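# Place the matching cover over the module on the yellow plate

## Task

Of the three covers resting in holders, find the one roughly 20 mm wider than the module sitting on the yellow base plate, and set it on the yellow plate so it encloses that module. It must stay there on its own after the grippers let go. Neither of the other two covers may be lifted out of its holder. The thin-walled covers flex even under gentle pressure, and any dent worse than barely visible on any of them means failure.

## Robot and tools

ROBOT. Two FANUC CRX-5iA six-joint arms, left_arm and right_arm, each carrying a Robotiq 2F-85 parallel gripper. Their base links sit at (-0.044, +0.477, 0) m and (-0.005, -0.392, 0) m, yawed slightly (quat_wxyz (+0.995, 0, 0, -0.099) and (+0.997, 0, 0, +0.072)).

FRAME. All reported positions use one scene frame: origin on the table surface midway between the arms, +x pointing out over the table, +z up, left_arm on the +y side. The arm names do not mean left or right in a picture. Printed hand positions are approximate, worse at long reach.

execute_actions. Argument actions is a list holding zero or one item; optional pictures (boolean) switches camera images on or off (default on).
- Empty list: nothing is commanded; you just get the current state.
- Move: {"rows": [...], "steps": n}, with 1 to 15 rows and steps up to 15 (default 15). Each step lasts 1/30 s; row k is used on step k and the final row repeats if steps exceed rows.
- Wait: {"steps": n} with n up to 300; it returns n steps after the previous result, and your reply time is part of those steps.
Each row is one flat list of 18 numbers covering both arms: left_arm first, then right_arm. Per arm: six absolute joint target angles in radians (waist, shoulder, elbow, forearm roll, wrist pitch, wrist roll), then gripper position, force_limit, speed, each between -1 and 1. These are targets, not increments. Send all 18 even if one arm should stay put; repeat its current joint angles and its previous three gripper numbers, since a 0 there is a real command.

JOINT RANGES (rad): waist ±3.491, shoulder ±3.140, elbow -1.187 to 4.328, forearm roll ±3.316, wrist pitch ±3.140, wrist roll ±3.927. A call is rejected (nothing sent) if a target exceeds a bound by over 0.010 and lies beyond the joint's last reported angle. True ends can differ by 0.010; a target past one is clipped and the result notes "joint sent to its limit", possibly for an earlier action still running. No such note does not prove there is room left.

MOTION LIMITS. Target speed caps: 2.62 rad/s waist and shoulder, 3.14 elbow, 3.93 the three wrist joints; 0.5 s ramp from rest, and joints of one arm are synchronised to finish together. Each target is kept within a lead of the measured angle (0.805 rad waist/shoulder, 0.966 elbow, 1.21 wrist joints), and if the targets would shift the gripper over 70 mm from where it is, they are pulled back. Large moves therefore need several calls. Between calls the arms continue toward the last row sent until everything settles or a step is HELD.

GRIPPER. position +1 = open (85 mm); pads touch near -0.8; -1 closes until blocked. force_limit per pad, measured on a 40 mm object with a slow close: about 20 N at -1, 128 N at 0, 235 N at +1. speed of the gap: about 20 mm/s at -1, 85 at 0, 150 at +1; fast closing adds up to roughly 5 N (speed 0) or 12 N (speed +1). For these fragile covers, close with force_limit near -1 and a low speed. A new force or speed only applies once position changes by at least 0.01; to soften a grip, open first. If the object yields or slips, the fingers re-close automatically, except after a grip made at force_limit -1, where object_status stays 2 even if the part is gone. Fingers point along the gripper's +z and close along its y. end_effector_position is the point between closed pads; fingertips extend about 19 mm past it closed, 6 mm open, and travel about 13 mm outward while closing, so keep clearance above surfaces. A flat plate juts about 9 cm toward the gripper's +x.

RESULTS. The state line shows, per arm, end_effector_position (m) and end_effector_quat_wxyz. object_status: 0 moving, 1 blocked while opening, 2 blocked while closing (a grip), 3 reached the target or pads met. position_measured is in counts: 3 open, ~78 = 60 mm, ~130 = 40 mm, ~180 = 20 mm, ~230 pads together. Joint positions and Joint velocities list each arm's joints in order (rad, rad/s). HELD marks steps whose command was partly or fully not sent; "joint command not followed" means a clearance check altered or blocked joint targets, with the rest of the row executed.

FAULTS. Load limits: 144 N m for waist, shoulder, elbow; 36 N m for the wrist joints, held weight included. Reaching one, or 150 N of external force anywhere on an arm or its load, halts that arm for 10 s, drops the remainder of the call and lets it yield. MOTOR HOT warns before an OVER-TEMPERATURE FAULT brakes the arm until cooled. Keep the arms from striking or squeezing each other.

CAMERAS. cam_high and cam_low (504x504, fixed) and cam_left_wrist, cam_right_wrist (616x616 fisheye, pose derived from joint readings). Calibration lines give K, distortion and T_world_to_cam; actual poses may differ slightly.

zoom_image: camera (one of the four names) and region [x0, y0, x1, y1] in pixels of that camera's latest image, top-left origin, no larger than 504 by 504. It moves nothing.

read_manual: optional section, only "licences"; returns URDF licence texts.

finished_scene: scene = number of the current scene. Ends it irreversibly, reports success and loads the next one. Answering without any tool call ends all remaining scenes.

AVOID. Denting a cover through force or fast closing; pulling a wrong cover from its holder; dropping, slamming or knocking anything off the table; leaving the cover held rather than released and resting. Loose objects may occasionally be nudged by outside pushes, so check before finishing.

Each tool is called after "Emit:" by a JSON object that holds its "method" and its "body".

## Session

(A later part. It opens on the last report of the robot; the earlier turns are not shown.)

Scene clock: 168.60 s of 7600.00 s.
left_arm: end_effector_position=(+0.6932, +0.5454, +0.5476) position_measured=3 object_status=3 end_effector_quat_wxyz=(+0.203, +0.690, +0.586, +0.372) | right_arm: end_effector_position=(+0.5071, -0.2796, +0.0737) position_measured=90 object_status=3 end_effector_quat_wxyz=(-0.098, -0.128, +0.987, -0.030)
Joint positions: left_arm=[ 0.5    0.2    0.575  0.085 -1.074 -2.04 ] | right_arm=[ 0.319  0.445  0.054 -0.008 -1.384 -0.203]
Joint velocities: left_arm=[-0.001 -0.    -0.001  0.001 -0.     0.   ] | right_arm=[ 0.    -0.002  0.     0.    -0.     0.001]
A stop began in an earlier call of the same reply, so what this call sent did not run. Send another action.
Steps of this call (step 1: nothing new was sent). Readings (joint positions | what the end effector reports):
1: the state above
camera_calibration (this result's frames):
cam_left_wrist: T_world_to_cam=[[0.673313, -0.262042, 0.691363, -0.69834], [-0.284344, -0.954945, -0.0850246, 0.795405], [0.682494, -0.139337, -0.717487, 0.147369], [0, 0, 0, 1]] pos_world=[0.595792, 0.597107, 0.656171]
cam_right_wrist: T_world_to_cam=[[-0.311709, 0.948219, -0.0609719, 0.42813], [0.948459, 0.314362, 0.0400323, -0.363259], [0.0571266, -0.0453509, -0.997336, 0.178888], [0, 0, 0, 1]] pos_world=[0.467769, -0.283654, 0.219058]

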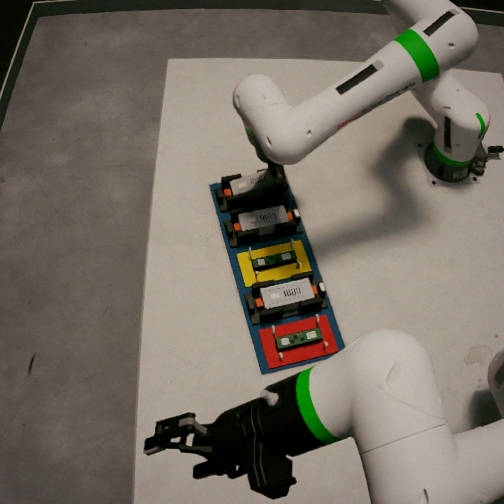

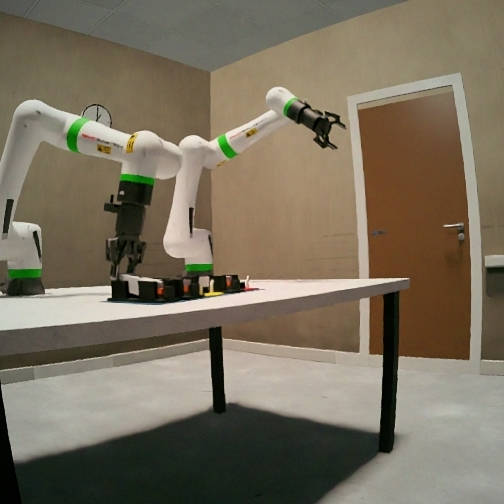

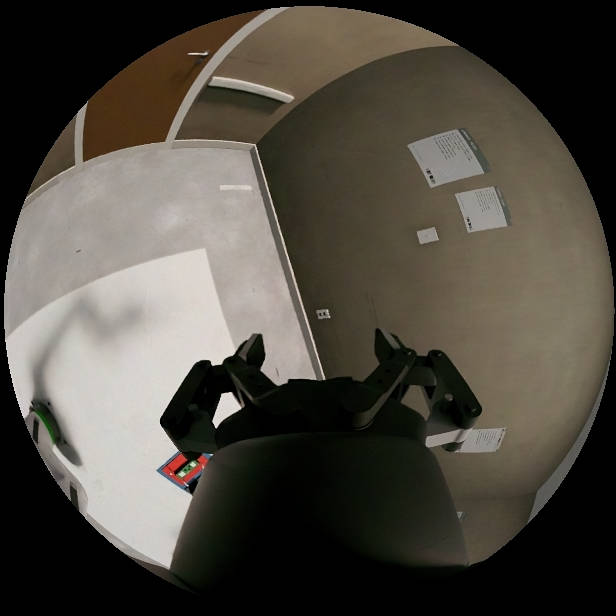

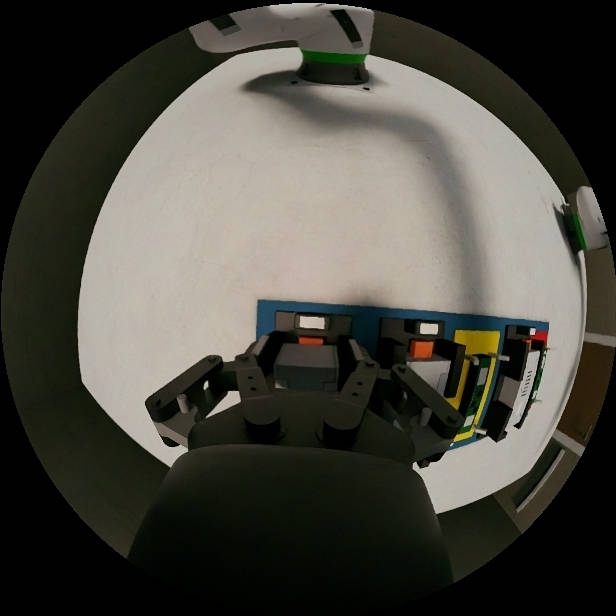

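On the blocks. Raise 2.5 mm, then close.

Emit:
{"method": "execute_actions", "body": {"actions": [{"rows":[[0.5,0.2,0.575,0.085,-1.074,-2.04,1,0,0,0.319,0.4435,0.0575,-0.008,-1.389,-0.203,0.3,-0.7,-0.7],[0.5,0.2,0.575,0.085,-1.074,-2.04,1,0,0,0.319,0.4435,0.0575,-0.008,-1.389,-0.203,0.3,-0.7,-0.7],[0.5,0.2,0.575,0.085,-1.074,-2.04,1,0,0,0.319,0.4435,0.0575,-0.008,-1.389,-0.203,0.3,-0.7,-0.7],[0.5,0.2,0.575,0.085,-1.074,-2.04,1,0,0,0.319,0.4435,0.0575,-0.008,-1.389,-0.203,-1,-0.7,-0.7]],"steps":15}], "pictures": false}}

Emit:
{"method": "execute_actions", "body": {"actions": [{"steps":8}]}}

Emit:
{"method": "zoom_image", "body": {"camera": "cam_low", "region": [80,220,260,320]}}

Scene clock: 170.20 s of 7600.00 s.
left_arm: end_effector_position=(+0.6932, +0.5454, +0.5476) position_measured=3 object_status=3 end_effector_quat_wxyz=(+0.203, +0.690, +0.586, +0.372) | right_arm: end_effector_position=(+0.5072, -0.2797, +0.0760) position_measured=118 object_status=0 end_effector_quat_wxyz=(-0.098, -0.128, +0.987, -0.030)
Joint positions: left_arm=[ 0.5    0.2    0.575  0.085 -1.074 -2.04 ] | right_arm=[ 0.319  0.444  0.058 -0.008 -1.389 -0.203]
Joint velocities: left_arm=[ 0.001  0.001 -0.    -0.    -0.    -0.   ] | right_arm=[-0. -0.  0.  0. -0.  0.]
Steps of this call (steps 1 to 33: nothing new was sent; steps 34 to 48: all 15 steps of this action). Readings (joint positions | what the end effector reports):
34: left_arm=[0.500 0.200 0.575 0.085 -1.074 -2.040] | right_arm=[0.319 0.445 0.055 -0.008 -1.384 -0.203] | left_arm position_measured=3 object_status=3 | right_arm position_measured=90 object_status=3
35: left_arm=[0.500 0.200 0.575 0.085 -1.074 -2.040] | right_arm=[0.319 0.445 0.056 -0.008 -1.387 -0.203] | left_arm position_measured=3 object_status=3 | right_arm position_measured=90 object_status=3
37: left_arm=[0.500 0.200 0.575 0.085 -1.074 -2.040] | right_arm=[0.319 0.444 0.057 -0.008 -1.389 -0.203] | left_arm position_measured=3 object_status=3 | right_arm position_measured=91 object_status=0
41: left_arm=[0.500 0.200 0.575 0.085 -1.074 -2.040] | right_arm=[0.319 0.444 0.057 -0.008 -1.389 -0.203] | left_arm position_measured=3 object_status=3 | right_arm position_measured=99 object_status=0
48: the state above

Scene clock: 170.47 s of 7600.00 s.
left_arm: end_effector_position=(+0.6932, +0.5454, +0.5476) position_measured=3 object_status=3 end_effector_quat_wxyz=(+0.203, +0.690, +0.586, +0.372) | right_arm: end_effector_position=(+0.5072, -0.2797, +0.0760) position_measured=118 object_status=2 end_effector_quat_wxyz=(-0.098, -0.128, +0.987, -0.030)
Joint positions: left_arm=[ 0.5    0.2    0.575  0.085 -1.074 -2.04 ] | right_arm=[ 0.319  0.444  0.058 -0.008 -1.389 -0.203]
Joint velocities: left_arm=[ 0.001  0.     0.    -0.     0.    -0.   ] | right_arm=[-0.    -0.    -0.     0.001 -0.    -0.002]
Steps of this call (steps 1 to 8: the robot went on to your last target). Readings (joint positions | what the end effector reports):
1: left_arm=[0.500 0.200 0.575 0.085 -1.074 -2.040] | right_arm=[0.319 0.444 0.058 -0.008 -1.389 -0.203] | left_arm position_measured=3 object_status=3 | right_arm position_measured=118 object_status=0
2: left_arm=[0.500 0.200 0.575 0.085 -1.074 -2.040] | right_arm=[0.319 0.444 0.058 -0.008 -1.389 -0.203] | left_arm position_measured=3 object_status=3 | right_arm position_measured=118 object_status=0
4: left_arm=[0.500 0.200 0.575 0.085 -1.074 -2.040] | right_arm=[0.319 0.444 0.058 -0.008 -1.389 -0.203] | left_arm position_measured=3 object_status=3 | right_arm position_measured=118 object_status=2
8: the state above
camera_calibration (this result's frames):
cam_left_wrist: T_world_to_cam=[[0.673314, -0.262042, 0.691363, -0.69834], [-0.284344, -0.954945, -0.0850246, 0.795405], [0.682494, -0.139337, -0.717487, 0.147369], [0, 0, 0, 1]] pos_world=[0.595792, 0.597107, 0.656171]
cam_right_wrist: T_world_to_cam=[[-0.311818, 0.948172, -0.061153, 0.42838], [0.948428, 0.314475, 0.0398805, -0.363352], [0.0570446, -0.0455637, -0.997331, 0.181218], [0, 0, 0, 1]] pos_world=[0.467852, -0.283656, 0.221422]

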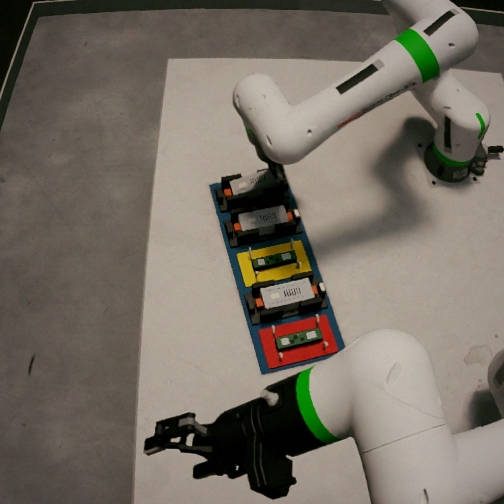

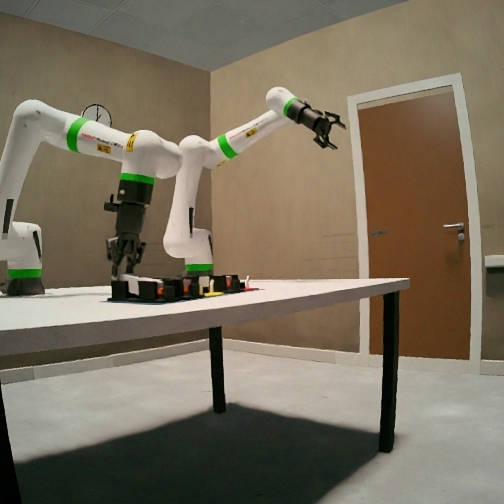

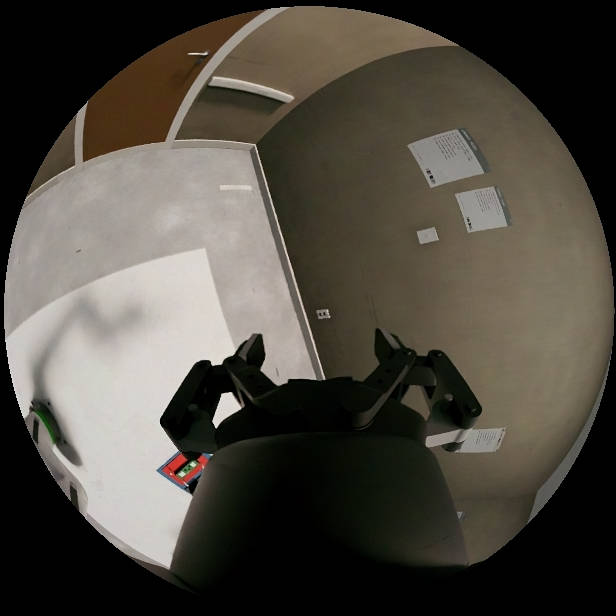

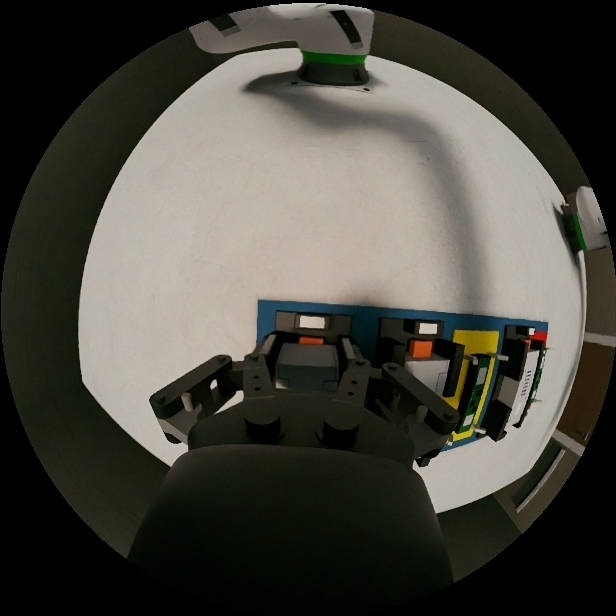

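Region (80, 220, 260, 320) of cam_low's 504x504 image, scaled by 2.800, with more detail than that image has.

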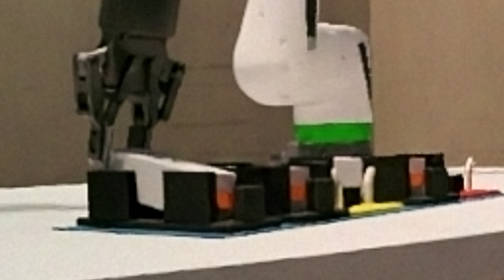

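Emit:
{"method": "execute_actions", "body": {"actions": [{"rows":[[0.5,0.2,0.575,0.085,-1.074,-2.04,1,0,0,0.319,0.4405,0.061,-0.008,-1.3955,-0.203,-1,-0.7,-0.7],[0.5,0.2,0.575,0.085,-1.074,-2.04,1,0,0,0.319,0.4405,0.061,-0.008,-1.3955,-0.203,-1,-0.7,-0.7],[0.5,0.2,0.575,0.085,-1.074,-2.04,1,0,0,0.319,0.4405,0.061,-0.008,-1.3955,-0.203,-1,-0.7,-0.7],[0.5,0.2,0.575,0.085,-1.074,-2.04,1,0,0,0.319,0.437,0.065,-0.008,-1.402,-0.203,-1,-0.7,-0.7],[0.5,0.2,0.575,0.085,-1.074,-2.04,1,0,0,0.319,0.437,0.065,-0.008,-1.402,-0.203,-1,-0.7,-0.7],[0.5,0.2,0.575,0.085,-1.074,-2.04,1,0,0,0.319,0.437,0.065,-0.008,-1.402,-0.203,-1,-0.7,-0.7],[0.5,0.2,0.575,0.085,-1.074,-2.04,1,0,0,0.319,0.434,0.069,-0.008,-1.41,-0.203,-1,-0.7,-0.7],[0.5,0.2,0.575,0.085,-1.074,-2.04,1,0,0,0.319,0.434,0.069,-0.008,-1.41,-0.203,-1,-0.7,-0.7],[0.5,0.2,0.575,0.085,-1.074,-2.04,1,0,0,0.319,0.434,0.069,-0.008,-1.41,-0.203,-1,-0.7,-0.7],[0.5,0.2,0.575,0.085,-1.074,-2.04,1,0,0,0.319,0.429,0.075,-0.008,-1.421,-0.203,-1,-0.7,-0.7]],"steps":15}]}}

Emit:
{"method": "zoom_image", "body": {"camera": "cam_low", "region": [80,220,260,320]}}

Scene clock: 172.17 s of 7600.00 s.
left_arm: end_effector_position=(+0.6932, +0.5454, +0.5476) position_measured=3 object_status=3 end_effector_quat_wxyz=(+0.203, +0.690, +0.586, +0.372) | right_arm: end_effector_position=(+0.5068, -0.2798, +0.0913) position_measured=118 object_status=2 end_effector_quat_wxyz=(-0.098, -0.128, +0.987, -0.030)
Joint positions: left_arm=[ 0.5    0.2    0.575  0.085 -1.074 -2.04 ] | right_arm=[ 0.319  0.429  0.075 -0.008 -1.421 -0.203]
Joint velocities: left_arm=[ 0. -0.  0.  0. -0.  0.] | right_arm=[ 0.    -0.001  0.002 -0.001 -0.003  0.   ]
Steps of this call (steps 1 to 15: the robot went on to your last target; steps 16 to 36: nothing new was sent; steps 37 to 51: all 15 steps of this action). Readings (joint positions | what the end effector reports):
37: left_arm=[0.500 0.200 0.575 0.085 -1.074 -2.040] | right_arm=[0.319 0.443 0.058 -0.008 -1.389 -0.203] | left_arm position_measured=3 object_status=3 | right_arm position_measured=118 object_status=2
38: left_arm=[0.500 0.200 0.575 0.085 -1.074 -2.040] | right_arm=[0.319 0.442 0.059 -0.008 -1.392 -0.203] | left_arm position_measured=3 object_status=3 | right_arm position_measured=118 object_status=2
40: left_arm=[0.500 0.200 0.575 0.085 -1.074 -2.040] | right_arm=[0.319 0.440 0.061 -0.008 -1.396 -0.203] | left_arm position_measured=3 object_status=3 | right_arm position_measured=118 object_status=2
44: left_arm=[0.500 0.200 0.575 0.085 -1.074 -2.040] | right_arm=[0.319 0.436 0.067 -0.008 -1.406 -0.203] | left_arm position_measured=3 object_status=3 | right_arm position_measured=118 object_status=2
51: the state above
camera_calibration (this result's frames):
cam_left_wrist: T_world_to_cam=[[0.673314, -0.262042, 0.691363, -0.69834], [-0.284344, -0.954945, -0.0850243, 0.795405], [0.682493, -0.139337, -0.717488, 0.14737], [0, 0, 0, 1]] pos_world=[0.595792, 0.597107, 0.656171]
cam_right_wrist: T_world_to_cam=[[-0.312106, 0.948082, -0.0610776, 0.429444], [0.948335, 0.314757, 0.0398622, -0.363447], [0.0570173, -0.0454808, -0.997337, 0.196484], [0, 0, 0, 1]] pos_world=[0.467499, -0.283814, 0.236678]

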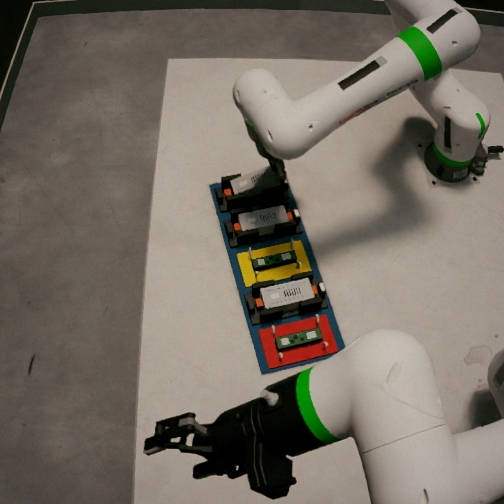

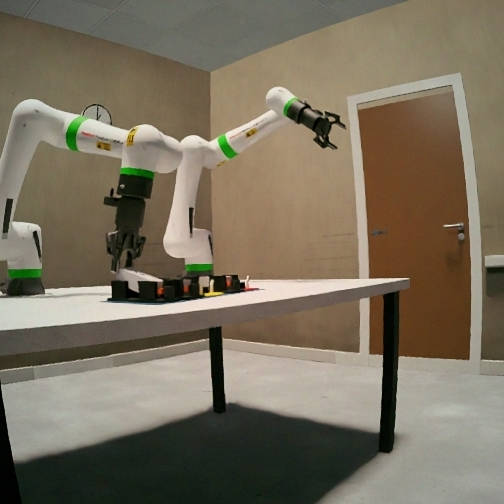

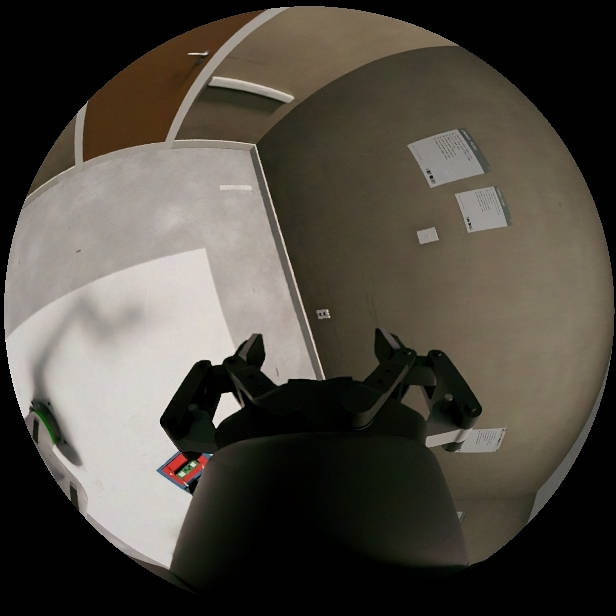

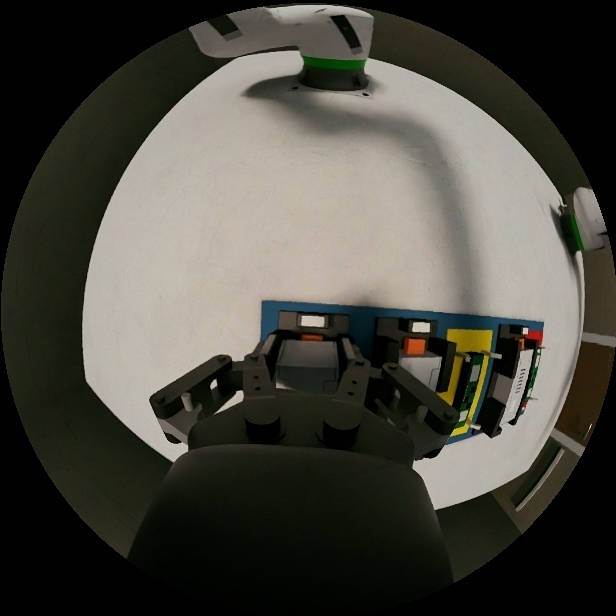

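Region (80, 220, 260, 320) of cam_low's 504x504 image, scaled by 2.800, with more detail than that image has.

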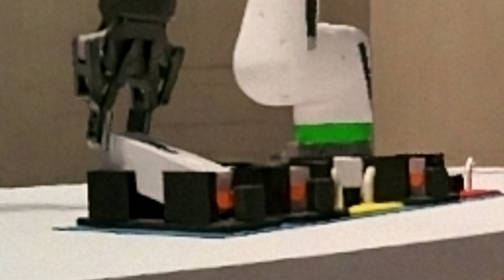

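Emit:
{"method": "execute_actions", "body": {"actions": [{"rows":[[0.5,0.2,0.575,0.085,-1.074,-2.04,1,0,0,0.319,0.429,0.075,-0.008,-1.421,-0.203,-0.98,-0.2,-0.7]],"steps":10}], "pictures": false}}

Emit:
{"method": "execute_actions", "body": {"actions": [{"rows":[[0.5,0.2,0.575,0.085,-1.074,-2.04,1,0,0,0.319,0.424,0.081,-0.008,-1.432,-0.203,-0.98,-0.2,-0.7],[0.5,0.2,0.575,0.085,-1.074,-2.04,1,0,0,0.319,0.424,0.081,-0.008,-1.432,-0.203,-0.98,-0.2,-0.7],[0.5,0.2,0.575,0.085,-1.074,-2.04,1,0,0,0.319,0.424,0.081,-0.008,-1.432,-0.203,-0.98,-0.2,-0.7],[0.5,0.2,0.575,0.085,-1.074,-2.04,1,0,0,0.319,0.419,0.087,-0.008,-1.443,-0.203,-0.98,-0.2,-0.7],[0.5,0.2,0.575,0.085,-1.074,-2.04,1,0,0,0.319,0.419,0.087,-0.008,-1.443,-0.203,-0.98,-0.2,-0.7],[0.5,0.2,0.575,0.085,-1.074,-2.04,1,0,0,0.319,0.419,0.087,-0.008,-1.443,-0.203,-0.98,-0.2,-0.7],[0.5,0.2,0.575,0.085,-1.074,-2.04,1,0,0,0.319,0.41,0.098,-0.008,-1.463,-0.203,-0.98,-0.2,-0.7]],"steps":13}]}}

Emit:
{"method": "zoom_image", "body": {"camera": "cam_low", "region": [80,220,260,320]}}

Scene clock: 175.13 s of 7600.00 s.
left_arm: end_effector_position=(+0.6932, +0.5454, +0.5476) position_measured=3 object_status=3 end_effector_quat_wxyz=(+0.203, +0.690, +0.586, +0.372) | right_arm: end_effector_position=(+0.5068, -0.2798, +0.0914) position_measured=121 object_status=2 end_effector_quat_wxyz=(-0.098, -0.128, +0.987, -0.030)
Joint positions: left_arm=[ 0.5    0.2    0.575  0.085 -1.074 -2.04 ] | right_arm=[ 0.319  0.429  0.075 -0.008 -1.421 -0.203]
Joint velocities: left_arm=[-0.002  0.    -0.001 -0.    -0.    -0.   ] | right_arm=[-0.    -0.     0.    -0.001 -0.    -0.001]
Steps of this call (steps 1 to 15: the robot went on to your last target; steps 16 to 79: nothing new was sent; steps 80 to 89: all 10 steps of this action). Readings (joint positions | what the end effector reports):
80: left_arm=[0.500 0.200 0.575 0.085 -1.074 -2.040] | right_arm=[0.319 0.429 0.075 -0.008 -1.421 -0.203] | left_arm position_measured=3 object_status=3 | right_arm position_measured=118 object_status=0
81: left_arm=[0.500 0.200 0.575 0.085 -1.074 -2.040] | right_arm=[0.319 0.429 0.075 -0.008 -1.421 -0.203] | left_arm position_measured=3 object_status=3 | right_arm position_measured=118 object_status=0
83: left_arm=[0.500 0.200 0.575 0.085 -1.074 -2.040] | right_arm=[0.319 0.429 0.075 -0.008 -1.421 -0.203] | left_arm position_measured=3 object_status=3 | right_arm position_measured=121 object_status=0
87: left_arm=[0.500 0.200 0.575 0.085 -1.074 -2.040] | right_arm=[0.319 0.429 0.075 -0.008 -1.421 -0.203] | left_arm position_measured=3 object_status=3 | right_arm position_measured=121 object_status=0
89: the state above

Scene clock: 175.57 s of 7600.00 s.
left_arm: end_effector_position=(+0.6932, +0.5454, +0.5476) position_measured=3 object_status=3 end_effector_quat_wxyz=(+0.203, +0.690, +0.586, +0.372) | right_arm: end_effector_position=(+0.5058, -0.2803, +0.1115) position_measured=121 object_status=2 end_effector_quat_wxyz=(-0.098, -0.128, +0.987, -0.030)
Joint positions: left_arm=[ 0.5    0.2    0.575  0.085 -1.074 -2.04 ] | right_arm=[ 0.319  0.41   0.098 -0.008 -1.463 -0.203]
Joint velocities: left_arm=[-0.     0.     0.001 -0.001 -0.    -0.001] | right_arm=[ 0.    -0.     0.003  0.001 -0.002  0.   ]
Steps of this call (steps 1 to 13: all 13 steps of this action). Readings (joint positions | what the end effector reports):
1: left_arm=[0.500 0.200 0.575 0.085 -1.074 -2.040] | right_arm=[0.319 0.429 0.075 -0.008 -1.422 -0.203] | left_arm position_measured=3 object_status=3 | right_arm position_measured=121 object_status=2
2: left_arm=[0.500 0.200 0.575 0.085 -1.074 -2.040] | right_arm=[0.319 0.427 0.078 -0.008 -1.427 -0.203] | left_arm position_measured=3 object_status=3 | right_arm position_measured=121 object_status=2
4: left_arm=[0.500 0.200 0.575 0.085 -1.074 -2.040] | right_arm=[0.319 0.424 0.081 -0.008 -1.432 -0.203] | left_arm position_measured=3 object_status=3 | right_arm position_measured=121 object_status=2
8: left_arm=[0.500 0.200 0.575 0.085 -1.074 -2.040] | right_arm=[0.319 0.416 0.091 -0.008 -1.451 -0.203] | left_arm position_measured=3 object_status=3 | right_arm position_measured=121 object_status=2
13: the state above
camera_calibration (this result's frames):
cam_left_wrist: T_world_to_cam=[[0.673313, -0.262042, 0.691363, -0.69834], [-0.284344, -0.954945, -0.0850248, 0.795405], [0.682494, -0.139337, -0.717487, 0.147369], [0, 0, 0, 1]] pos_world=[0.595792, 0.597107, 0.656171]
cam_right_wrist: T_world_to_cam=[[-0.312409, 0.947989, -0.0609662, 0.430947], [0.94824, 0.315051, 0.0398001, -0.362943], [0.0569376, -0.0453767, -0.997346, 0.216759], [0, 0, 0, 1]] pos_world=[0.466447, -0.284352, 0.256902]

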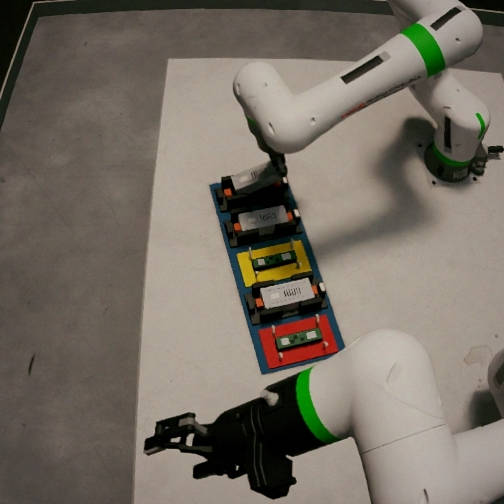

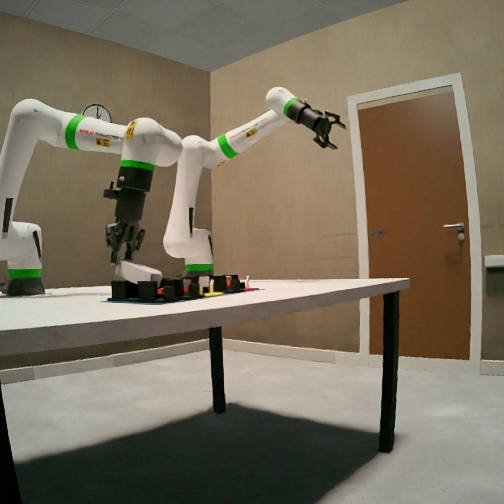

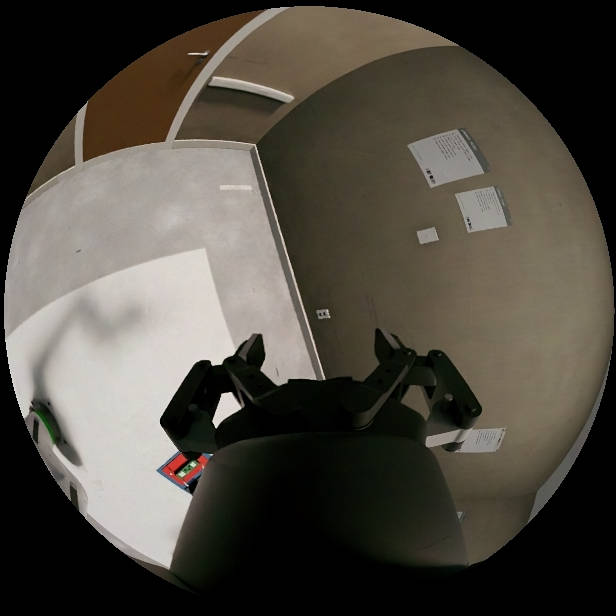

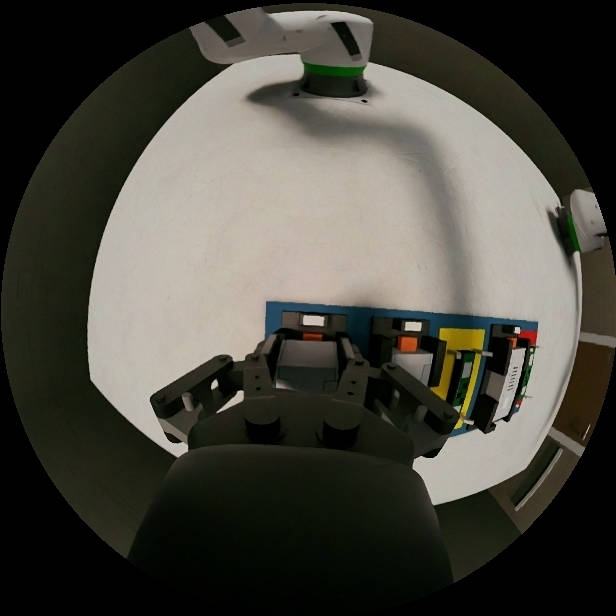

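Region (80, 220, 260, 320) of cam_low's 504x504 image, scaled by 2.800, with more detail than that image has.

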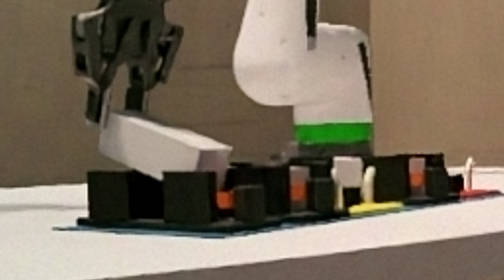

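Emit:
{"method": "execute_actions", "body": {"actions": [{"rows":[[0.5,0.2,0.575,0.085,-1.074,-2.04,1,0,0,0.319,0.39,0.121,-0.008,-1.505,-0.203,-0.98,-0.2,-0.7],[0.5,0.2,0.575,0.085,-1.074,-2.04,1,0,0,0.319,0.39,0.121,-0.008,-1.505,-0.203,-0.98,-0.2,-0.7],[0.5,0.2,0.575,0.085,-1.074,-2.04,1,0,0,0.319,0.39,0.121,-0.008,-1.505,-0.203,-0.98,-0.2,-0.7],[0.5,0.2,0.575,0.085,-1.074,-2.04,1,0,0,0.319,0.36,0.158,-0.008,-1.57,-0.203,-0.98,-0.2,-0.7]],"steps":12}], "pictures": false}}

Emit:
{"method": "execute_actions", "body": {"actions": [{"rows":[[0.5,0.2,0.575,0.085,-1.074,-2.04,1,0,0,0.27,0.43,0.22,-0.008,-1.65,-0.15,-0.98,-0.2,-0.7],[0.5,0.2,0.575,0.085,-1.074,-2.04,1,0,0,0.27,0.43,0.22,-0.008,-1.65,-0.15,-0.98,-0.2,-0.7],[0.5,0.2,0.575,0.085,-1.074,-2.04,1,0,0,0.27,0.43,0.22,-0.008,-1.65,-0.15,-0.98,-0.2,-0.7],[0.5,0.2,0.575,0.085,-1.074,-2.04,1,0,0,0.2,0.53,0.3,-0.008,-1.77,-0.08,-0.98,-0.2,-0.7],[0.5,0.2,0.575,0.085,-1.074,-2.04,1,0,0,0.2,0.53,0.3,-0.008,-1.77,-0.08,-0.98,-0.2,-0.7],[0.5,0.2,0.575,0.085,-1.074,-2.04,1,0,0,0.2,0.53,0.3,-0.008,-1.77,-0.08,-0.98,-0.2,-0.7],[0.5,0.2,0.575,0.085,-1.074,-2.04,1,0,0,0.13,0.623,0.383,-0.008,-1.881,-0.014,-0.98,-0.2,-0.7]],"steps":15}], "pictures": false}}

Emit:
{"method": "execute_actions", "body": {"actions": [{"steps":8}]}}

Emit:
{"method": "zoom_image", "body": {"camera": "cam_low", "region": [40,180,260,320]}}

Scene clock: 179.00 s of 7600.00 s.
left_arm: end_effector_position=(+0.6932, +0.5454, +0.5476) position_measured=3 object_status=3 end_effector_quat_wxyz=(+0.203, +0.690, +0.586, +0.372) | right_arm: end_effector_position=(+0.5004, -0.2829, +0.1648) position_measured=121 object_status=2 end_effector_quat_wxyz=(-0.096, -0.128, +0.987, -0.029)
Joint positions: left_arm=[ 0.5    0.2    0.575  0.085 -1.074 -2.04 ] | right_arm=[ 0.319  0.36   0.158 -0.008 -1.57  -0.203]
Joint velocities: left_arm=[-0.001 -0.     0.    -0.    -0.     0.   ] | right_arm=[ 0.     0.001  0.001  0.    -0.002  0.001]
Steps of this call (steps 1 to 15: the robot went on to your last target; steps 16 to 90: nothing new was sent; then 0.03 s passed at rest; steps 91 to 102: all 12 steps of this action). Readings (joint positions | what the end effector reports):
91: left_arm=[0.500 0.200 0.575 0.085 -1.074 -2.040] | right_arm=[0.319 0.410 0.098 -0.008 -1.464 -0.203] | left_arm position_measured=3 object_status=3 | right_arm position_measured=121 object_status=2
92: left_arm=[0.500 0.200 0.575 0.085 -1.074 -2.040] | right_arm=[0.319 0.407 0.102 -0.008 -1.471 -0.203] | left_arm position_measured=3 object_status=3 | right_arm position_measured=121 object_status=2
94: left_arm=[0.500 0.200 0.575 0.085 -1.074 -2.040] | right_arm=[0.319 0.393 0.118 -0.008 -1.498 -0.203] | left_arm position_measured=3 object_status=3 | right_arm position_measured=121 object_status=2
98: left_arm=[0.500 0.200 0.575 0.085 -1.074 -2.040] | right_arm=[0.319 0.362 0.155 -0.008 -1.565 -0.203] | left_arm position_measured=3 object_status=3 | right_arm position_measured=121 object_status=2
102: the state above

Scene clock: 179.50 s of 7600.00 s.
left_arm: end_effector_position=(+0.6932, +0.5454, +0.5476) position_measured=3 object_status=3 end_effector_quat_wxyz=(+0.203, +0.690, +0.586, +0.372) | right_arm: end_effector_position=(+0.4993, -0.3834, +0.1391) position_measured=121 object_status=2 end_effector_quat_wxyz=(-0.269, -0.125, +0.954, -0.035)
Joint positions: left_arm=[ 0.5    0.2    0.575  0.085 -1.074 -2.04 ] | right_arm=[ 0.13   0.623  0.382 -0.008 -1.88  -0.014]
Joint velocities: left_arm=[0.001 0.    0.    0.001 0.001 0.   ] | right_arm=[-0.008  0.014  0.02   0.    -0.028  0.016]
Steps of this call (steps 1 to 15: all 15 steps of this action). Readings (joint positions | what the end effector reports):
1: left_arm=[0.500 0.200 0.575 0.085 -1.074 -2.040] | right_arm=[0.319 0.360 0.158 -0.008 -1.571 -0.203] | left_arm position_measured=3 object_status=3 | right_arm position_measured=121 object_status=2
2: left_arm=[0.500 0.200 0.575 0.085 -1.074 -2.040] | right_arm=[0.316 0.365 0.163 -0.008 -1.576 -0.199] | left_arm position_measured=3 object_status=3 | right_arm position_measured=121 object_status=2
4: left_arm=[0.500 0.200 0.575 0.085 -1.074 -2.040] | right_arm=[0.297 0.391 0.186 -0.008 -1.607 -0.179] | left_arm position_measured=3 object_status=3 | right_arm position_measured=121 object_status=2
8: left_arm=[0.500 0.200 0.575 0.085 -1.074 -2.040] | right_arm=[0.221 0.499 0.276 -0.008 -1.733 -0.102] | left_arm position_measured=3 object_status=3 | right_arm position_measured=121 object_status=2
15: the state above

Scene clock: 179.77 s of 7600.00 s.
left_arm: end_effector_position=(+0.6932, +0.5454, +0.5476) position_measured=3 object_status=3 end_effector_quat_wxyz=(+0.203, +0.690, +0.586, +0.372) | right_arm: end_effector_position=(+0.4994, -0.3834, +0.1393) position_measured=121 object_status=2 end_effector_quat_wxyz=(-0.269, -0.125, +0.954, -0.035)
Joint positions: left_arm=[ 0.5    0.2    0.575  0.085 -1.074 -2.04 ] | right_arm=[ 0.13   0.623  0.383 -0.008 -1.881 -0.014]
Joint velocities: left_arm=[0.    0.001 0.    0.    0.001 0.   ] | right_arm=[-0.    -0.     0.     0.     0.001 -0.001]
Steps of this call (steps 1 to 8: the robot went on to your last target). Readings (joint positions | what the end effector reports):
1: left_arm=[0.500 0.200 0.575 0.085 -1.074 -2.040] | right_arm=[0.130 0.623 0.383 -0.008 -1.881 -0.014] | left_arm position_measured=3 object_status=3 | right_arm position_measured=121 object_status=2
2: left_arm=[0.500 0.200 0.575 0.085 -1.074 -2.040] | right_arm=[0.130 0.623 0.383 -0.008 -1.881 -0.014] | left_arm position_measured=3 object_status=3 | right_arm position_measured=121 object_status=2
4: left_arm=[0.500 0.200 0.575 0.085 -1.074 -2.040] | right_arm=[0.130 0.623 0.383 -0.008 -1.881 -0.014] | left_arm position_measured=3 object_status=3 | right_arm position_measured=121 object_status=2
8: the state above
camera_calibration (this result's frames):
cam_left_wrist: T_world_to_cam=[[0.673314, -0.262042, 0.691363, -0.69834], [-0.284344, -0.954945, -0.0850247, 0.795405], [0.682493, -0.139337, -0.717487, 0.147369], [0, 0, 0, 1]] pos_world=[0.595792, 0.597107, 0.656171]
cam_right_wrist: T_world_to_cam=[[-0.3172, 0.94834, -0.00603096, 0.52326], [0.90486, 0.300741, -0.301302, -0.26179], [-0.283923, -0.10103, -0.95351, 0.382952], [0, 0, 0, 1]] pos_world=[0.511591, -0.378808, 0.289427]

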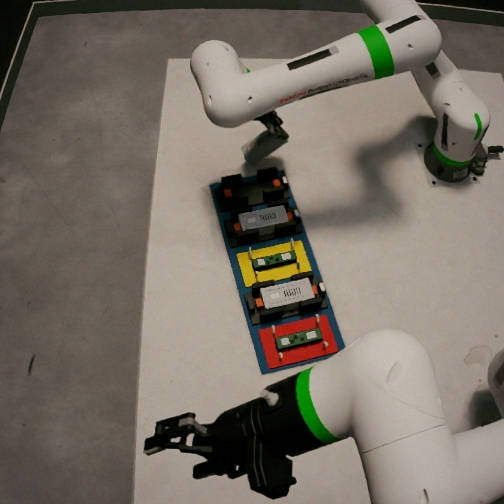

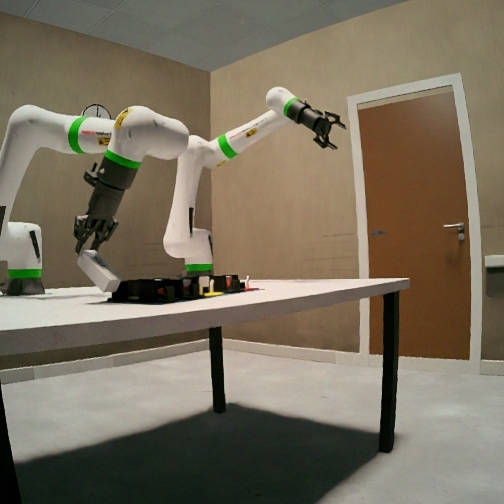

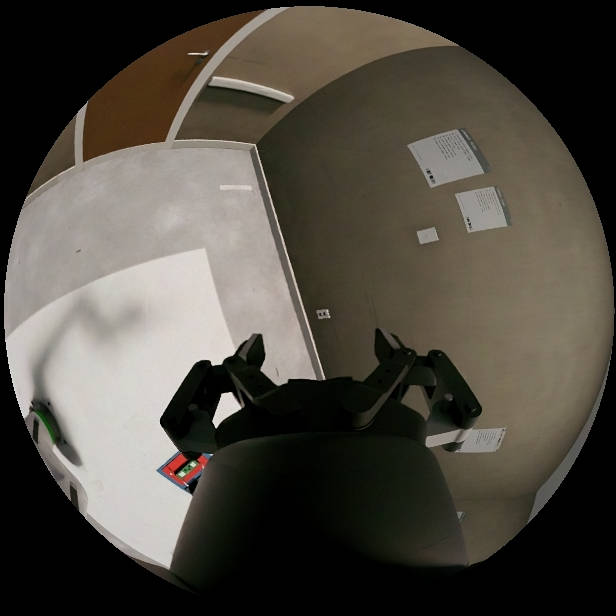

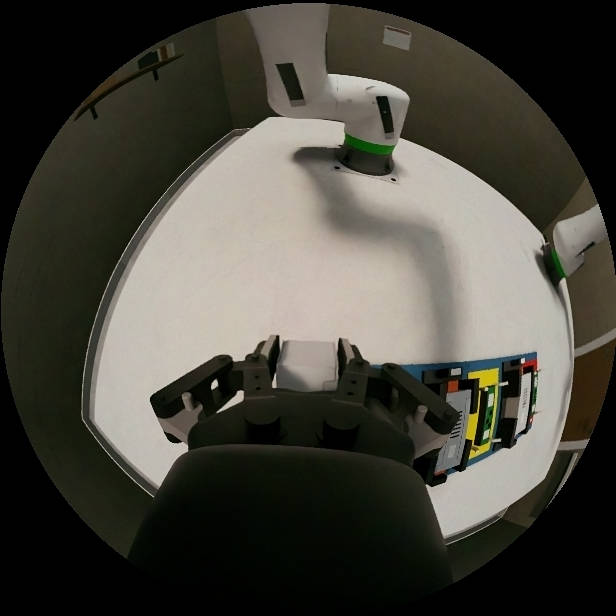

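Region (40, 180, 260, 320) of cam_low's 504x504 image, scaled by 2.291, with more detail than that image has; it fills the top 321 rows of this view, and the rest is white.

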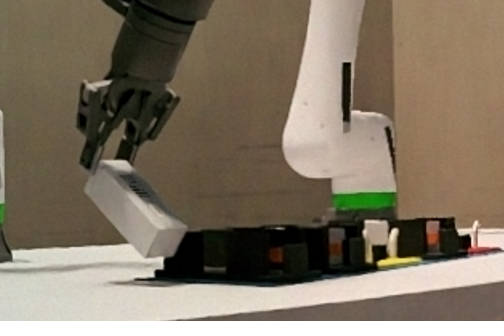

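Emit:
{"method": "execute_actions", "body": {"actions": [{"rows":[[0.5,0.2,0.575,0.085,-1.074,-2.04,1,0,0,0.13,0.193,-0.066,-0.008,-1.153,-0.014,-0.98,-0.2,-0.7]],"steps":15}], "pictures": false}}

Emit:
{"method": "execute_actions", "body": {"actions": [{"steps":12}]}}

Emit:
{"method": "zoom_image", "body": {"camera": "cam_low", "region": [20,160,260,320]}}

Scene clock: 182.63 s of 7600.00 s.
left_arm: end_effector_position=(+0.6932, +0.5454, +0.5476) position_measured=3 object_status=3 end_effector_quat_wxyz=(+0.203, +0.690, +0.586, +0.372) | right_arm: end_effector_position=(+0.5497, -0.3694, +0.1518) position_measured=121 object_status=2 end_effector_quat_wxyz=(+0.044, -0.128, +0.991, +0.010)
Joint positions: left_arm=[ 0.5    0.2    0.575  0.085 -1.074 -2.04 ] | right_arm=[ 0.13   0.234 -0.022 -0.008 -1.224 -0.014]
Joint velocities: left_arm=[ 0.001  0.     0.001 -0.     0.     0.   ] | right_arm=[-0.    -0.608 -0.636  0.     1.027 -0.001]
Steps of this call (steps 1 to 15: the robot went on to your last target; steps 16 to 71: nothing new was sent; steps 72 to 86: all 15 steps of this action). Readings (joint positions | what the end effector reports):
72: left_arm=[0.500 0.200 0.575 0.085 -1.074 -2.040] | right_arm=[0.130 0.623 0.383 -0.008 -1.881 -0.014] | left_arm position_measured=3 object_status=3 | right_arm position_measured=121 object_status=2
73: left_arm=[0.500 0.200 0.575 0.085 -1.074 -2.040] | right_arm=[0.130 0.619 0.378 -0.008 -1.873 -0.014] | left_arm position_measured=3 object_status=3 | right_arm position_measured=121 object_status=2
75: left_arm=[0.500 0.200 0.575 0.085 -1.074 -2.040] | right_arm=[0.130 0.595 0.353 -0.008 -1.833 -0.014] | left_arm position_measured=3 object_status=3 | right_arm position_measured=121 object_status=2
79: left_arm=[0.500 0.200 0.575 0.085 -1.074 -2.040] | right_arm=[0.130 0.486 0.240 -0.008 -1.649 -0.014] | left_arm position_measured=3 object_status=3 | right_arm position_measured=121 object_status=2
86: the state above

Scene clock: 183.03 s of 7600.00 s.
left_arm: end_effector_position=(+0.6932, +0.5454, +0.5476) position_measured=3 object_status=3 end_effector_quat_wxyz=(+0.203, +0.690, +0.586, +0.372) | right_arm: end_effector_position=(+0.5547, -0.3681, +0.1571) position_measured=121 object_status=2 end_effector_quat_wxyz=(+0.078, -0.128, +0.989, +0.015)
Joint positions: left_arm=[ 0.5    0.2    0.575  0.085 -1.074 -2.04 ] | right_arm=[ 0.13   0.193 -0.066 -0.008 -1.153 -0.014]
Joint velocities: left_arm=[ 0.001  0.001 -0.001  0.    -0.001  0.001] | right_arm=[ 0.    -0.001  0.     0.001 -0.     0.001]
Steps of this call (steps 1 to 12: the robot went on to your last target). Readings (joint positions | what the end effector reports):
1: left_arm=[0.500 0.200 0.575 0.085 -1.074 -2.040] | right_arm=[0.130 0.216 -0.041 -0.008 -1.193 -0.014] | left_arm position_measured=3 object_status=3 | right_arm position_measured=121 object_status=2
2: left_arm=[0.500 0.200 0.575 0.085 -1.074 -2.040] | right_arm=[0.130 0.204 -0.054 -0.008 -1.172 -0.014] | left_arm position_measured=3 object_status=3 | right_arm position_measured=121 object_status=2
4: left_arm=[0.500 0.200 0.575 0.085 -1.074 -2.040] | right_arm=[0.130 0.193 -0.065 -0.008 -1.154 -0.014] | left_arm position_measured=3 object_status=3 | right_arm position_measured=121 object_status=2
8: left_arm=[0.500 0.200 0.575 0.085 -1.074 -2.040] | right_arm=[0.130 0.193 -0.066 -0.008 -1.153 -0.014] | left_arm position_measured=3 object_status=3 | right_arm position_measured=121 object_status=2
12: the state above
camera_calibration (this result's frames):
cam_left_wrist: T_world_to_cam=[[0.673314, -0.262042, 0.691363, -0.69834], [-0.284344, -0.954945, -0.0850246, 0.795405], [0.682494, -0.139337, -0.717487, 0.147369], [0, 0, 0, 1]] pos_world=[0.595792, 0.597107, 0.656171]
cam_right_wrist: T_world_to_cam=[[-0.296503, 0.954354, -0.0359897, 0.521801], [0.874586, 0.286473, 0.391195, -0.408365], [0.383648, 0.0845144, -0.919604, 0.109796], [0, 0, 0, 1]] pos_world=[0.469743, -0.390276, 0.279498]

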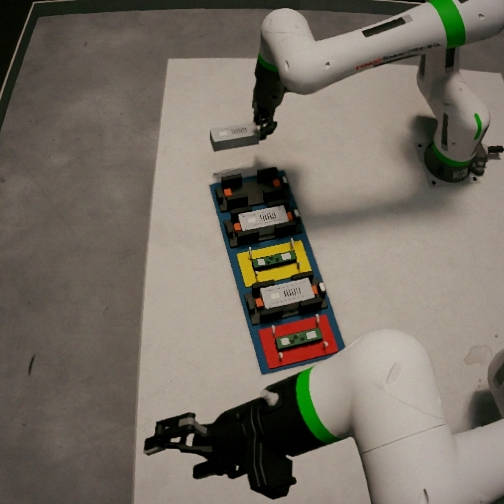

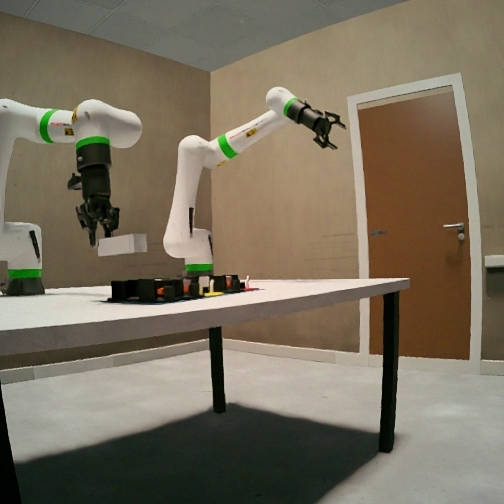

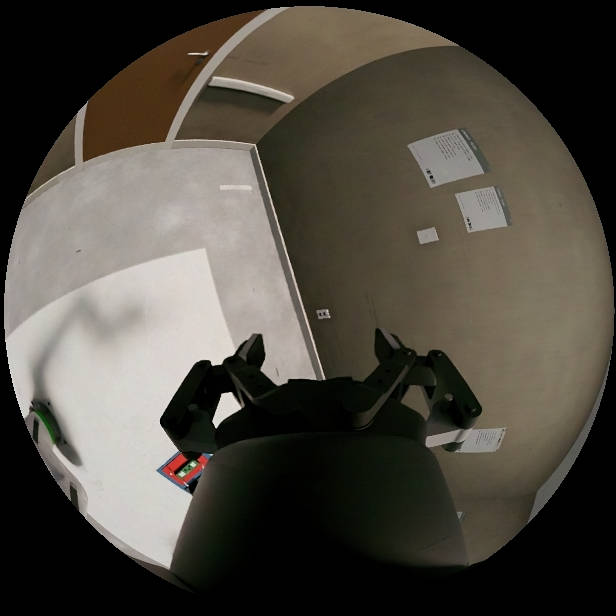

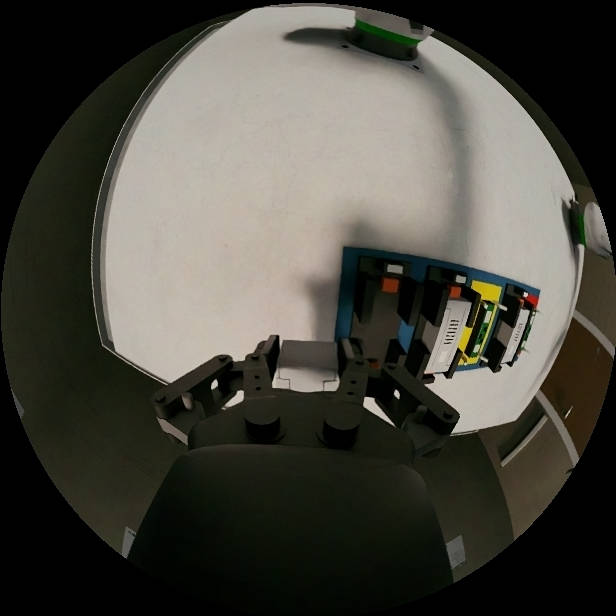

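Region (20, 160, 260, 320) of cam_low's 504x504 image, scaled by 2.100, with more detail than that image has.

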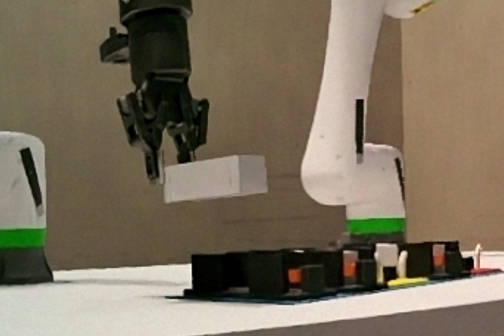

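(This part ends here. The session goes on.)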